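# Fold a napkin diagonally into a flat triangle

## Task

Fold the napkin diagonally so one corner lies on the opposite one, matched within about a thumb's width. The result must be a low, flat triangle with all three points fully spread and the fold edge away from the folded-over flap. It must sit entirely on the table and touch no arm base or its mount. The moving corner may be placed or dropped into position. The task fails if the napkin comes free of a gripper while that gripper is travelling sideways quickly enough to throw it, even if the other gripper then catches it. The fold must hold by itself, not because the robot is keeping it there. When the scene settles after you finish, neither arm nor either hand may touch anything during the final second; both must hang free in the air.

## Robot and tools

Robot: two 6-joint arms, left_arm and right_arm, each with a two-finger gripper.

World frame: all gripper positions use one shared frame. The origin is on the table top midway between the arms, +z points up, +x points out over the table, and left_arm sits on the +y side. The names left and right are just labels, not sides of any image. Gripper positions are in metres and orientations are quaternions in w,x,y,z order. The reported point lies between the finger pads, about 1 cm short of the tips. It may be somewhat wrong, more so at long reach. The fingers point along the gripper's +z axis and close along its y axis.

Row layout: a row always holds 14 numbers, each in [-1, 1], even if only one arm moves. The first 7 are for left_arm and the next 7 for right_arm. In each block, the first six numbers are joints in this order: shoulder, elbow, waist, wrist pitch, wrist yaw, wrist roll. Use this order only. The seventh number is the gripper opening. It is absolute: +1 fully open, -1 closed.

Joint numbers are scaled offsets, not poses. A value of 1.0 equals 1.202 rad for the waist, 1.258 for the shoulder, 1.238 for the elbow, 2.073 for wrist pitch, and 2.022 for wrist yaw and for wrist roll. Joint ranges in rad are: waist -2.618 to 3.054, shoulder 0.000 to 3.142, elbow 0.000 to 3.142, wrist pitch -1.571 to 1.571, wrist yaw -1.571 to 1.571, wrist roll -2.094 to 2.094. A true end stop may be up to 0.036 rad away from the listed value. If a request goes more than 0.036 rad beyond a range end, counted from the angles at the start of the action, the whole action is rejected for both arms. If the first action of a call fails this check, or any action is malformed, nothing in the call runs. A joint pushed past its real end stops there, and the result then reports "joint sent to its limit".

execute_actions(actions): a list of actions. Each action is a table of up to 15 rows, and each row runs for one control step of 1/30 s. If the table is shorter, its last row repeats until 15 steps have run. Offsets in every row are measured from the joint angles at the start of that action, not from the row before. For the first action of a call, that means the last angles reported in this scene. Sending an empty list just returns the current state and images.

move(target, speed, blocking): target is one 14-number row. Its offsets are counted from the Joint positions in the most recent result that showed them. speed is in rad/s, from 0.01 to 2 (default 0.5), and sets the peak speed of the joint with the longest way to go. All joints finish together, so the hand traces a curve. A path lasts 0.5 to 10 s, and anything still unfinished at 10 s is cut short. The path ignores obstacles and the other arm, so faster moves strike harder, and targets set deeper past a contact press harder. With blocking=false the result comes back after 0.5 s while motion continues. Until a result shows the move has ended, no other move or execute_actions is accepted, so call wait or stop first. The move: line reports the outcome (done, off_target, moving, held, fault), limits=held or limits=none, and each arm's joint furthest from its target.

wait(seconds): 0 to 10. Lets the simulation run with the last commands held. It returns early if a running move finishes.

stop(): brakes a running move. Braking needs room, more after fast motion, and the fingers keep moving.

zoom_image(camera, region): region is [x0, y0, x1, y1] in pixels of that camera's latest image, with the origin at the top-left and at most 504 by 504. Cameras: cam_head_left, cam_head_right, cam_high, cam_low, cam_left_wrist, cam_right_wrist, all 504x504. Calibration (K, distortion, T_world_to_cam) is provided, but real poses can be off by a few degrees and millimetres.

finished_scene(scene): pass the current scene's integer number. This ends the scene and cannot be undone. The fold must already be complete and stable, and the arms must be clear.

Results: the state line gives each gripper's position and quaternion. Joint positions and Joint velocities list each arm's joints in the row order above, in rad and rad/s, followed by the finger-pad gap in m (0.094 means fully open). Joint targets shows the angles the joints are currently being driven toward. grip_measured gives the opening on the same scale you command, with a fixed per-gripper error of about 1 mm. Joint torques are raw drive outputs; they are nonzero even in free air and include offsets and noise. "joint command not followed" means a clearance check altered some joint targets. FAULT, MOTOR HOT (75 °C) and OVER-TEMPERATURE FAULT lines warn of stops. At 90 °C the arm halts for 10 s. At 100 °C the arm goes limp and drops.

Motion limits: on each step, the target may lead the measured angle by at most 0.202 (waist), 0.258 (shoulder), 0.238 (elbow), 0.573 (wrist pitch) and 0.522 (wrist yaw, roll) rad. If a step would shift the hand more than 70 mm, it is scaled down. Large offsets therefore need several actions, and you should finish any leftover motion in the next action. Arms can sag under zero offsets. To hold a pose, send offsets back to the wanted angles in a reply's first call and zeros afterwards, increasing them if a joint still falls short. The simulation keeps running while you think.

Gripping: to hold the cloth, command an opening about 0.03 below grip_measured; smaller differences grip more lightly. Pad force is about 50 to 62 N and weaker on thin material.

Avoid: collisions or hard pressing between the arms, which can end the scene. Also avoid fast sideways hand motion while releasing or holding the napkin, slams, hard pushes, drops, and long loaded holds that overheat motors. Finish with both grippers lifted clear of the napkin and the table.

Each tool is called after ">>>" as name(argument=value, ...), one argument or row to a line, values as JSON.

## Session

>>> execute_actions(
  actions=[],
)

Scene clock: 0.00 s.
left_arm: end_effector_position=(+0.3885, +0.1544, +0.1344) grip_measured=-0.974 end_effector_quat_wxyz=(+0.304, +0.245, +0.918, -0.072) | right_arm: end_effector_position=(+0.3628, -0.3766, +0.4016) grip_measured=+1.000 end_effector_quat_wxyz=(+0.702, +0.007, +0.712, -0.013)
Joint names: [shoulder, elbow, waist, wrist pitch, wrist yaw, wrist roll]
Joint positions: left_arm=[ 1.661  1.233 -0.329 -0.509  0.056  0.106  0.001] | right_arm=[ 1.051  1.04   0.005 -0.003  0.006 -0.009  0.094]
Joint velocities: left_arm=[ 0.017  0.007 -0.017  0.007  0.007 -0.037  0.001] | right_arm=[ 0.002 -0.007  0.012 -0.007  0.037  0.007  0.   ]
Joint torques (N m, as the arm reports them, + toward a larger angle): no reading
Joint targets: left_arm=[1.645 1.247 -0.329 -0.499 0.058 0.106] | right_arm=[1.042 1.055 0.005 0.006 0.006 -0.010]
camera_calibration (this result's frames):
cam_left_wrist: T_world_to_cam=[[-0.59155, -0.806176, -0.0122083, 0.351681], [-0.786566, 0.580355, -0.210956, 0.288853], [0.177153, -0.115189, -0.977419, 0.204726], [0, 0, 0, 1]] pos_world=[0.398971, 0.139461, 0.265331]

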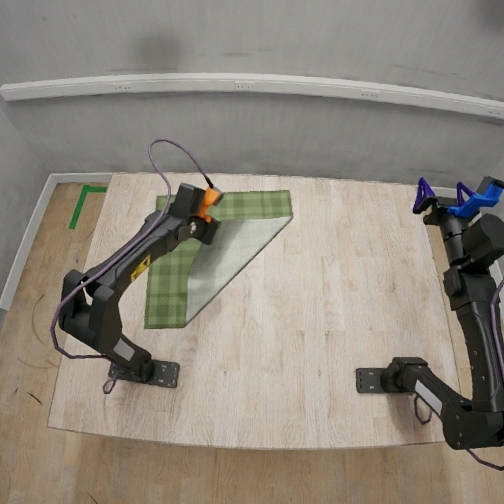

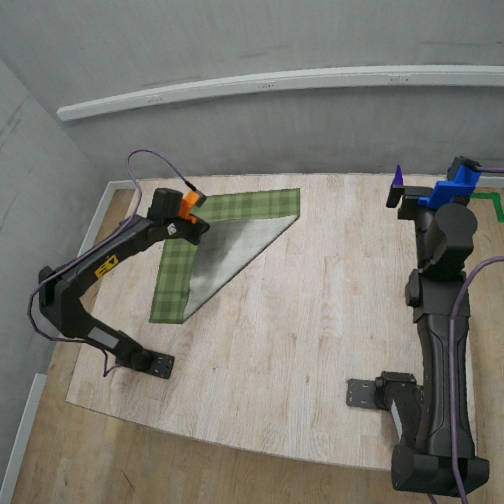

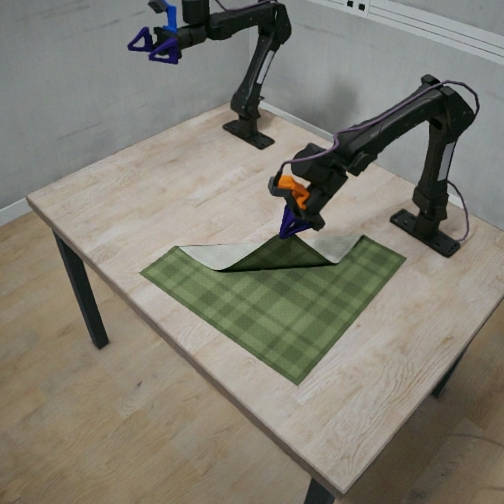

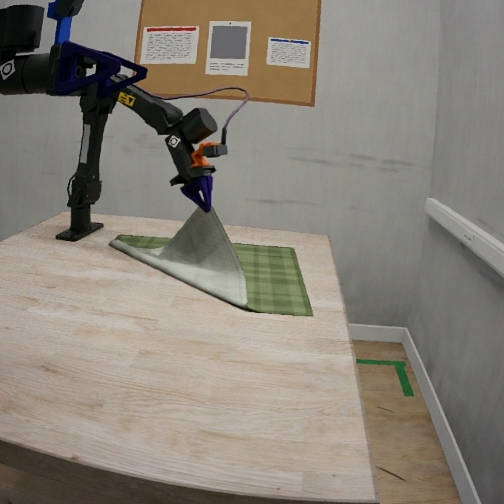

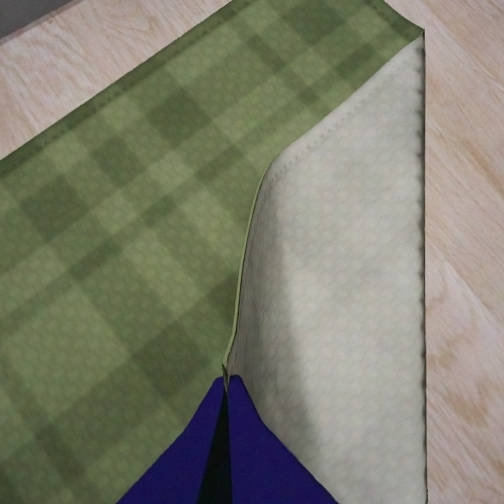

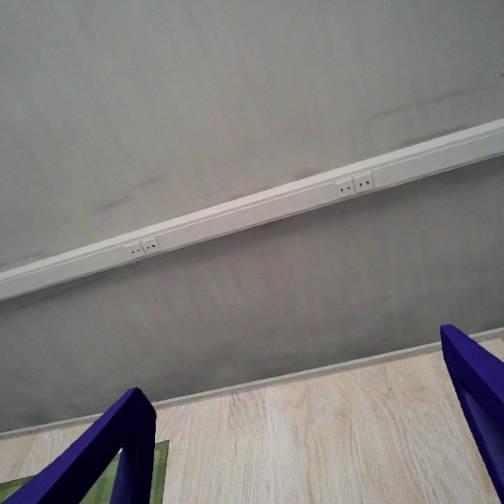

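>>> zoom_image(
  camera="cam_high",
  region=[130, 200, 420, 400],
)

>>> zoom_image(
  camera="cam_high",
  region=[250, 195, 330, 265],
)

>>> zoom_image(
  camera="cam_high",
  region=[270, 350, 330, 400],
)

>>> zoom_image(
  camera="cam_low",
  region=[100, 170, 330, 330],
)

>>> zoom_image(
  camera="cam_head_left",
  region=[130, 170, 310, 340],
)

Region (130, 200, 420, 400) of cam_high's 504x504 image, scaled by 1.738, with more detail than that image has; it fills the top 348 rows of this view, and the rest is white.

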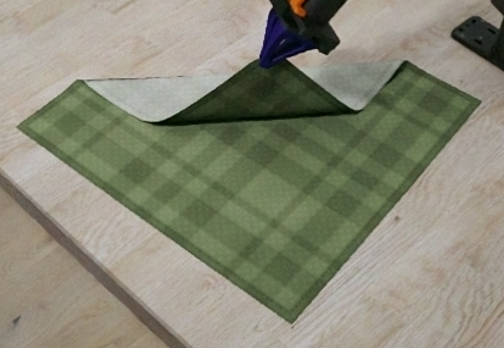

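Region (250, 195, 330, 265) of cam_high's 504x504 image, scaled by 6.300, with more detail than that image has; it fills the top 441 rows of this view, and the rest is white.

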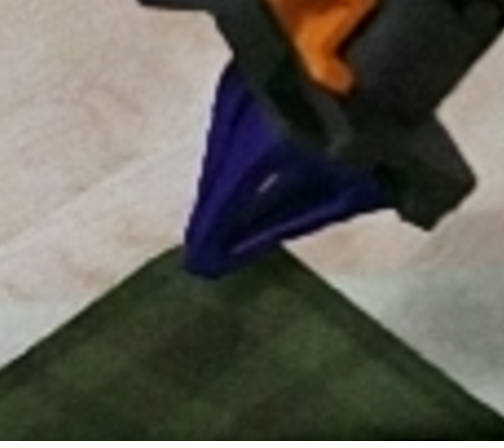

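Region (270, 350, 330, 400) of cam_high's 504x504 image, scaled by 8.400, with more detail than that image has.

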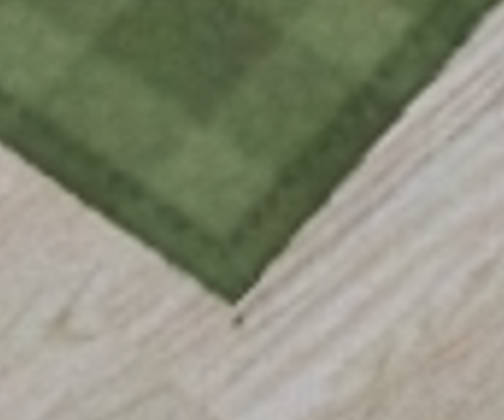

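Region (100, 170, 330, 330) of cam_low's 504x504 image, scaled by 2.191, with more detail than that image has; it fills the top 351 rows of this view, and the rest is white.

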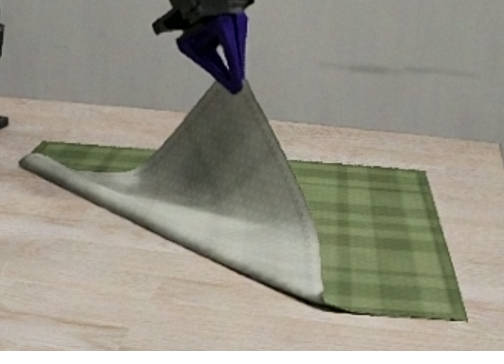

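Region (130, 170, 310, 340) of cam_head_left's 504x504 image, scaled by 2.800, with more detail than that image has.

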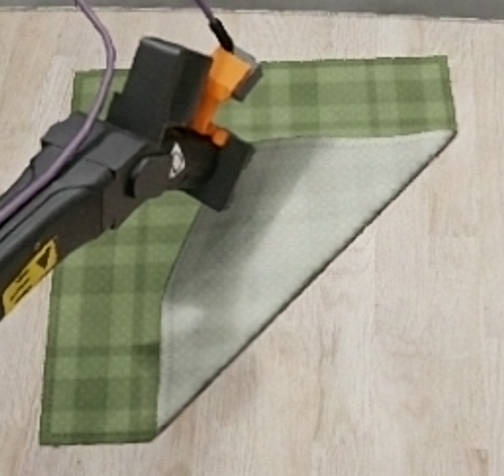

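>>> move(
  target=[0.6245,0.6632,0.4717,-0.0724,0.2047,0.3012,-1,-0.007,0.012,0,0.004,0,0,1],
  speed=0.5,
)

>>> zoom_image(
  camera="cam_high",
  region=[130, 200, 420, 400],
)

>>> zoom_image(
  camera="cam_low",
  region=[100, 170, 330, 330],
)

Scene clock: 4.67 s.
left_arm: end_effector_position=(+0.5672, +0.3574, +0.0278) grip_measured=-0.974 end_effector_quat_wxyz=(+0.297, +0.299, +0.901, -0.099) | right_arm: end_effector_position=(+0.3628, -0.3766, +0.4016) grip_measured=+1.000 end_effector_quat_wxyz=(+0.702, +0.007, +0.712, -0.013)
Joint names: [shoulder, elbow, waist, wrist pitch, wrist yaw, wrist roll]
Joint positions: left_arm=[ 2.455  2.006  0.243 -0.654  0.449  0.708  0.001] | right_arm=[ 1.051  1.04   0.005 -0.003  0.006 -0.009  0.094]
Joint velocities: left_arm=[-0.012 -0.007  0.022  0.007 -0.066  0.037 -0.   ] | right_arm=[-0.002  0.007 -0.017 -0.037  0.007 -0.051  0.   ]
Joint torques (N m, as the arm reports them, + toward a larger angle): left_arm=[-16.23   8.68  -0.54   0.72   0.45   0.08] | right_arm=[-2.93  6.73  0.02  1.52 -0.01  0.01]
Joint targets: left_arm=[2.446 2.054 0.238 -0.659 0.470 0.715] | right_arm=[1.042 1.055 0.005 0.006 0.006 -0.009]
move: off_target (left_arm); limits=none; left_arm: farthest joint: the elbow, 0.048 radians from its target (0.821 radians at the start); right_arm: farthest joint: the elbow, 0.015 radians from its target (0.015 radians at the start)
camera_calibration (this result's frames):
cam_left_wrist: T_world_to_cam=[[-0.687893, -0.725784, 0.00632085, 0.645154], [-0.709857, 0.670931, -0.214373, 0.213321], [0.151348, -0.151953, -0.976731, 0.12001], [0, 0, 0, 1]] pos_world=[0.577061, 0.343355, 0.15887]

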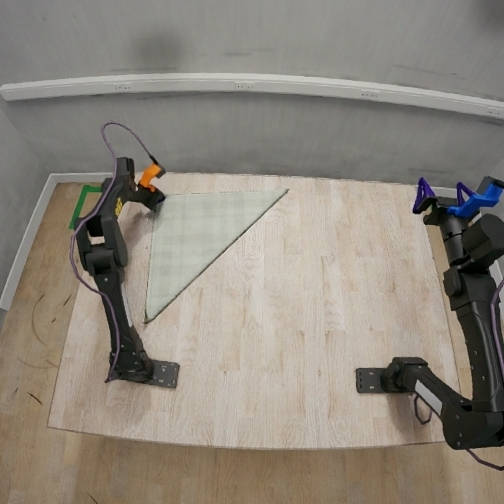

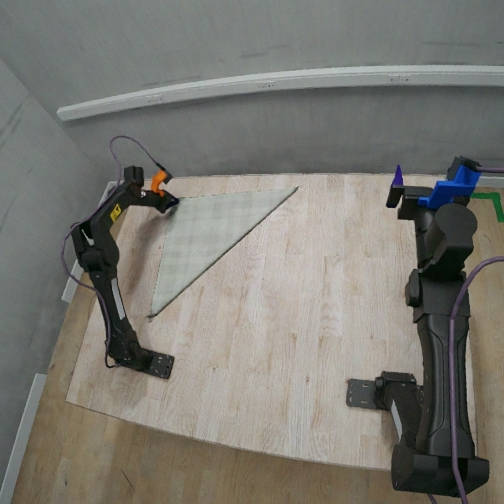

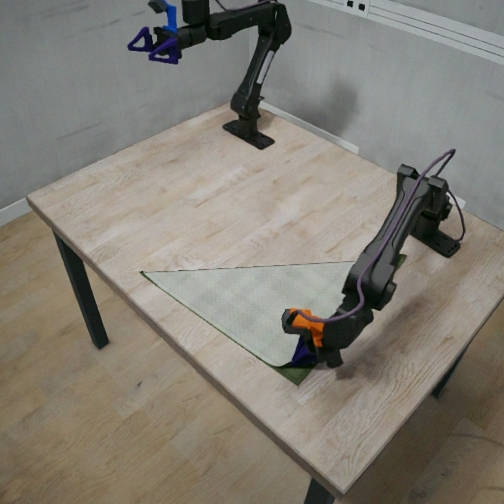

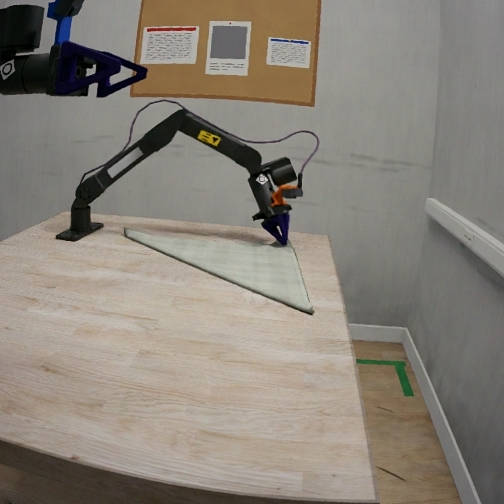

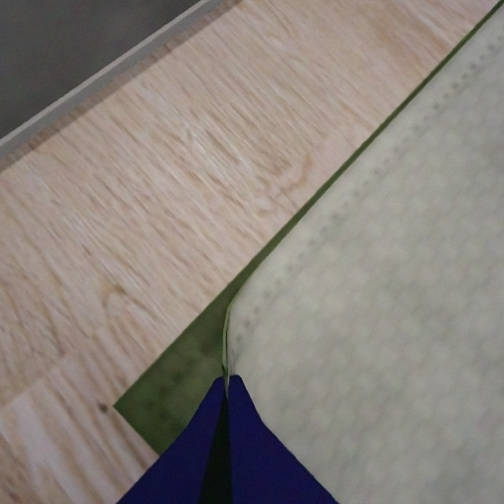

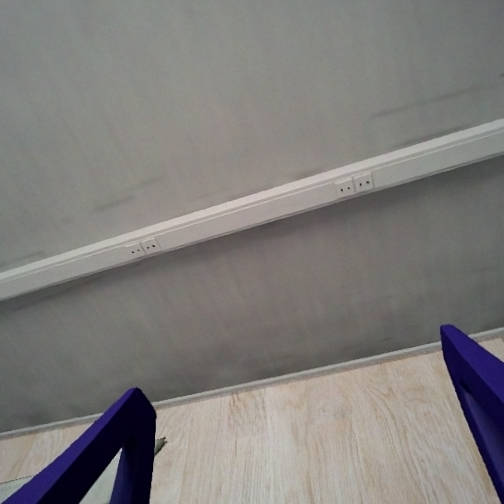

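Region (130, 200, 420, 400) of cam_high's 504x504 image, scaled by 1.738, with more detail than that image has; it fills the top 348 rows of this view, and the rest is white.

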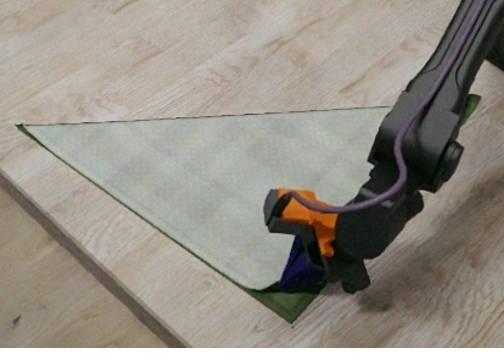

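Region (100, 170, 330, 330) of cam_low's 504x504 image, scaled by 2.191, with more detail than that image has; it fills the top 351 rows of this view, and the rest is white.

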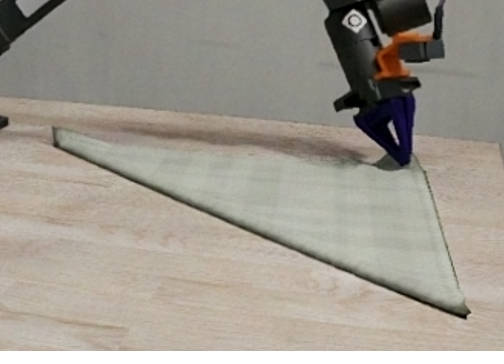

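>>> execute_actions(
  actions=[
    [[-0.0072,0.0388,-0.004,-0.0024,0.0104,0.0035,-0.7,-0.007,0.012,0,0.004,0,0,1],[-0.0072,0.0388,-0.004,-0.0024,0.0104,0.0035,-0.5,-0.007,0.012,0,0.004,0,0,1],[-0.0072,0.0388,-0.004,-0.0024,0.0104,0.0035,-0.3,-0.007,0.012,0,0.004,0,0,1],[-0.0072,0.0388,-0.004,-0.0024,0.0104,0.0035,-0.1,-0.007,0.012,0,0.004,0,0,1],[-0.0072,0.0388,-0.004,-0.0024,0.0104,0.0035,0.1,-0.007,0.012,0,0.004,0,0,1],[-0.0072,0.0388,-0.004,-0.0024,0.0104,0.0035,0.3,-0.007,0.012,0,0.004,0,0,1],[-0.0072,0.0388,-0.004,-0.0024,0.0104,0.0035,0.5,-0.007,0.012,0,0.004,0,0,1],[-0.0072,0.0388,-0.004,-0.0024,0.0104,0.0035,0.7,-0.007,0.012,0,0.004,0,0,1]],
  ],
)

Scene clock: 5.33 s.
left_arm: end_effector_position=(+0.5672, +0.3573, +0.0278) grip_measured=+0.697 end_effector_quat_wxyz=(+0.297, +0.300, +0.901, -0.099) | right_arm: end_effector_position=(+0.3628, -0.3766, +0.4016) grip_measured=+1.000 end_effector_quat_wxyz=(+0.702, +0.007, +0.712, -0.013)
Joint names: [shoulder, elbow, waist, wrist pitch, wrist yaw, wrist roll]
Joint positions: left_arm=[ 2.455  2.006  0.243 -0.654  0.449  0.709  0.08 ] | right_arm=[ 1.051  1.04   0.005 -0.003  0.006 -0.009  0.094]
Joint velocities: left_arm=[-0.017 -0.007 -0.002  0.022  0.022  0.007 -0.   ] | right_arm=[-0.002 -0.002 -0.002  0.007 -0.066 -0.037  0.   ]
Joint torques (N m, as the arm reports them, + toward a larger angle): left_arm=[-16.22   8.64  -0.44   0.69   0.44   0.06] | right_arm=[-2.93  6.73  0.01  1.52 -0.01  0.01]
Joint targets: left_arm=[2.446 2.054 0.239 -0.659 0.470 0.715] | right_arm=[1.042 1.055 0.005 0.006 0.006 -0.009]
camera_calibration (this result's frames):
cam_left_wrist: T_world_to_cam=[[-0.688465, -0.725244, 0.00607241, 0.645244], [-0.709258, 0.671494, -0.214589, 0.212832], [0.151552, -0.152044, -0.976685, 0.119942], [0, 0, 0, 1]] pos_world=[0.577004, 0.343281, 0.158899]

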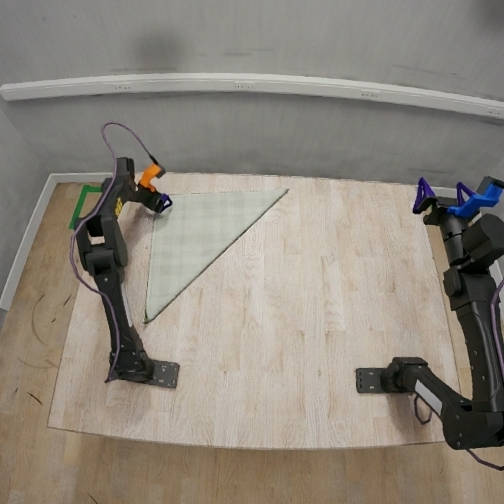

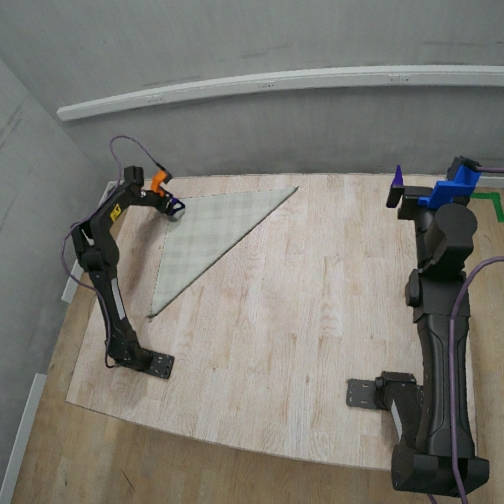

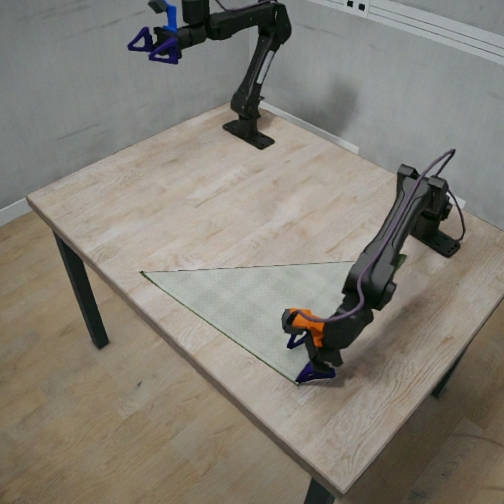

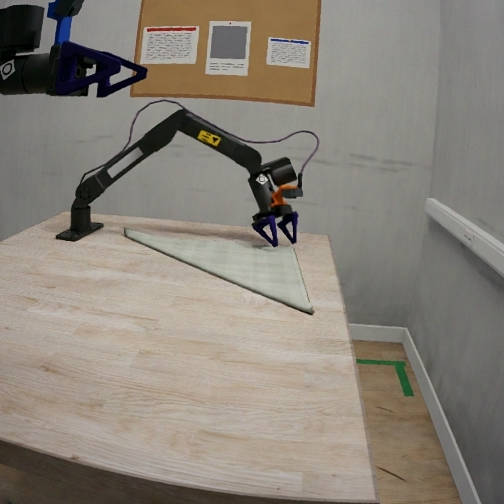

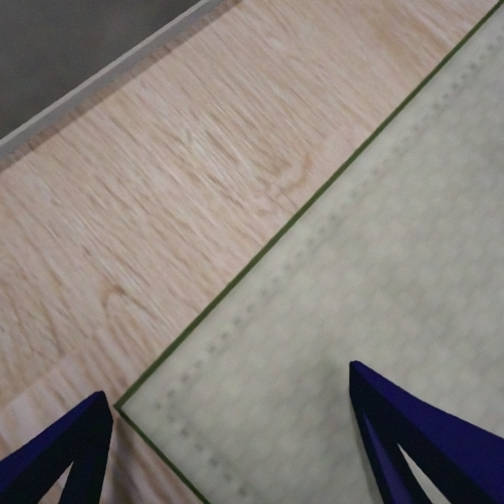

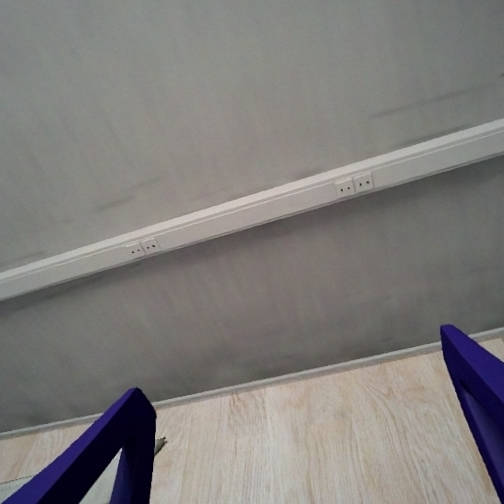

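The corners are within a few millimetres. Lifting clear.

>>> execute_actions(
  actions=[
    [[-0.013,0.0388,-0.003,-0.002,0.01,0.003,0.7,-0.007,0.012,0,0.004,0,0,1],[-0.022,0.0388,-0.003,-0.002,0.01,0.003,0.7,-0.007,0.012,0,0.004,0,0,1],[-0.033,0.0388,-0.003,-0.002,0.01,0.003,0.7,-0.007,0.012,0,0.004,0,0,1],[-0.046,0.0388,-0.003,-0.002,0.01,0.003,0.7,-0.007,0.012,0,0.004,0,0,1],[-0.06,0.0388,-0.003,-0.002,0.01,0.003,0.7,-0.007,0.012,0,0.004,0,0,1],[-0.074,0.0388,-0.003,-0.002,0.01,0.003,0.7,-0.007,0.012,0,0.004,0,0,1],[-0.088,0.037,-0.003,-0.002,0.01,0.003,0.7,-0.007,0.012,0,0.004,0,0,1],[-0.102,0.035,-0.003,-0.002,0.01,0.003,0.7,-0.007,0.012,0,0.004,0,0,1],[-0.115,0.033,-0.003,-0.002,0.01,0.003,0.7,-0.007,0.012,0,0.004,0,0,1],[-0.126,0.031,-0.003,-0.002,0.01,0.003,0.7,-0.007,0.012,0,0.004,0,0,1],[-0.135,0.029,-0.003,-0.002,0.01,0.003,0.7,-0.007,0.012,0,0.004,0,0,1],[-0.142,0.027,-0.003,-0.002,0.01,0.003,0.7,-0.007,0.012,0,0.004,0,0,1],[-0.147,0.026,-0.003,-0.002,0.01,0.003,0.7,-0.007,0.012,0,0.004,0,0,1],[-0.15,0.025,-0.003,-0.002,0.01,0.003,0.7,-0.007,0.012,0,0.004,0,0,1]],
  ],
)

>>> zoom_image(
  camera="cam_head_left",
  region=[100, 170, 310, 400],
)

Scene clock: 6.17 s.
left_arm: end_effector_position=(+0.5727, +0.3580, +0.1126) grip_measured=+0.697 end_effector_quat_wxyz=(+0.357, +0.310, +0.879, -0.067) | right_arm: end_effector_position=(+0.3628, -0.3766, +0.4016) grip_measured=+1.000 end_effector_quat_wxyz=(+0.702, +0.007, +0.712, -0.013)
Joint names: [shoulder, elbow, waist, wrist pitch, wrist yaw, wrist roll]
Joint positions: left_arm=[ 2.302  2.006  0.243 -0.663  0.451  0.709  0.08 ] | right_arm=[ 1.051  1.04   0.005 -0.003  0.006 -0.009  0.094]
Joint velocities: left_arm=[-0.398  0.007  0.002  0.095  0.037 -0.007 -0.   ] | right_arm=[ 0.002 -0.007 -0.002  0.037 -0.051 -0.051  0.   ]
Joint torques (N m, as the arm reports them, + toward a larger angle): left_arm=[-15.53   7.68  -0.32   0.9    0.33   0.07] | right_arm=[-2.92  6.74  0.01  1.51 -0.01  0.01]
Joint targets: left_arm=[2.266 2.037 0.240 -0.658 0.470 0.715] | right_arm=[1.042 1.055 0.005 0.006 0.006 -0.009]
camera_calibration (this result's frames):
cam_left_wrist: T_world_to_cam=[[-0.681867, -0.72336, -0.108665, 0.657494], [-0.672132, 0.67821, -0.297103, 0.220117], [0.28861, -0.129547, -0.948642, 0.112264], [0, 0, 0, 1]] pos_world=[0.563871, 0.340862, 0.243343]

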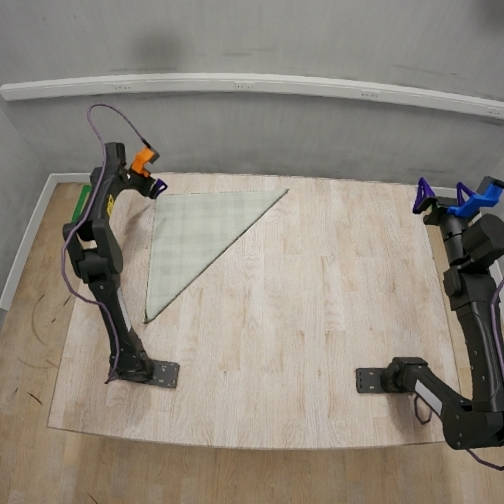

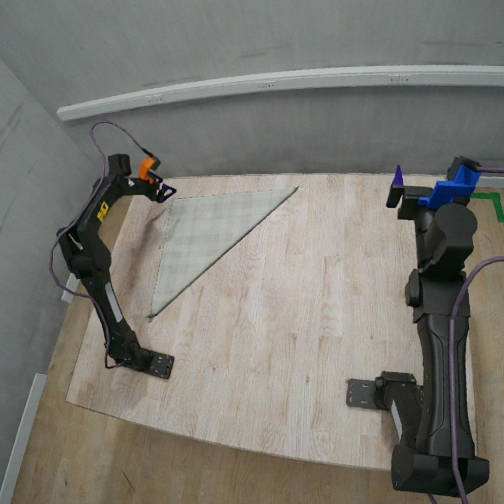

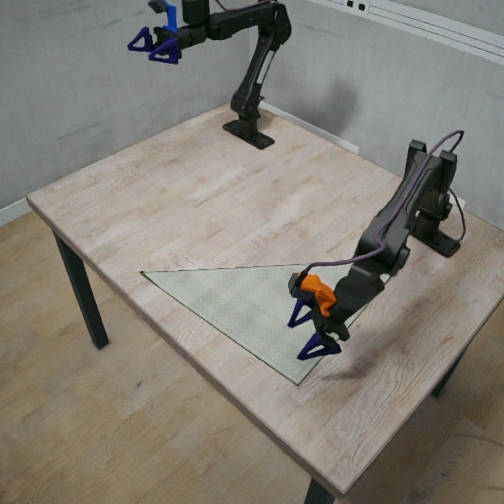

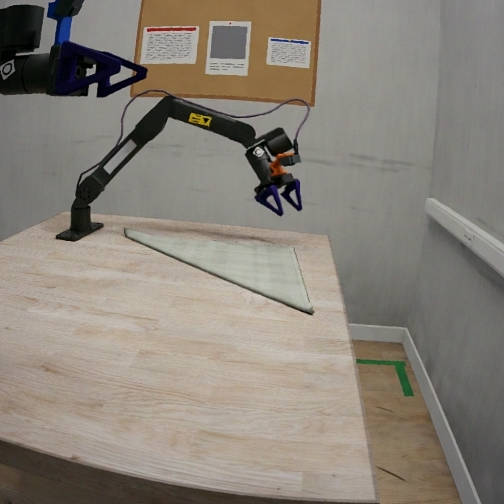

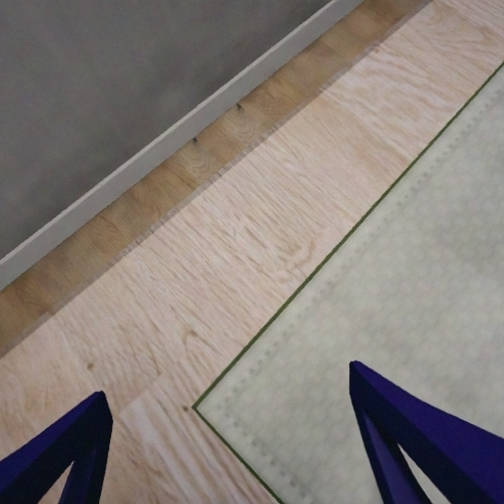

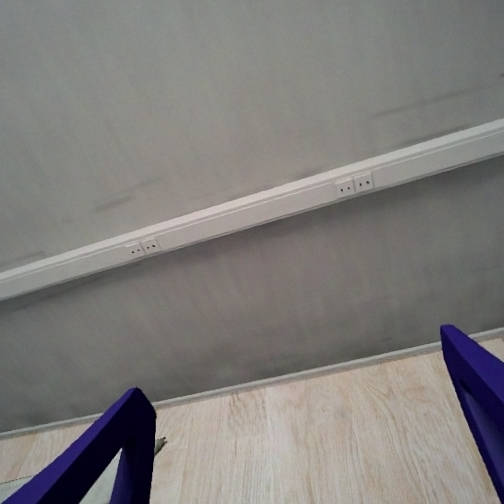

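Region (100, 170, 310, 400) of cam_head_left's 504x504 image, scaled by 2.191, with more detail than that image has; it fills the left 460 columns of this view, and the rest is white.

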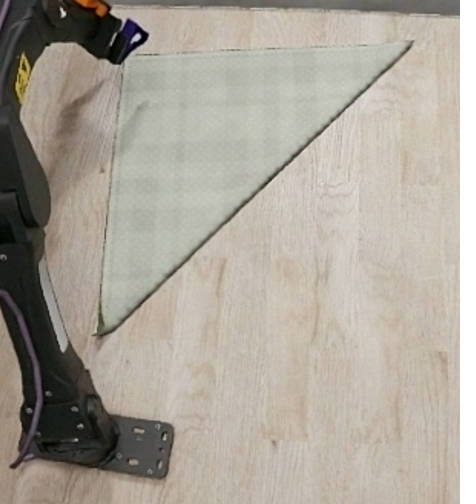

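>>> finished_scene(
  scene=2,
)

The scene is finished: the task was done.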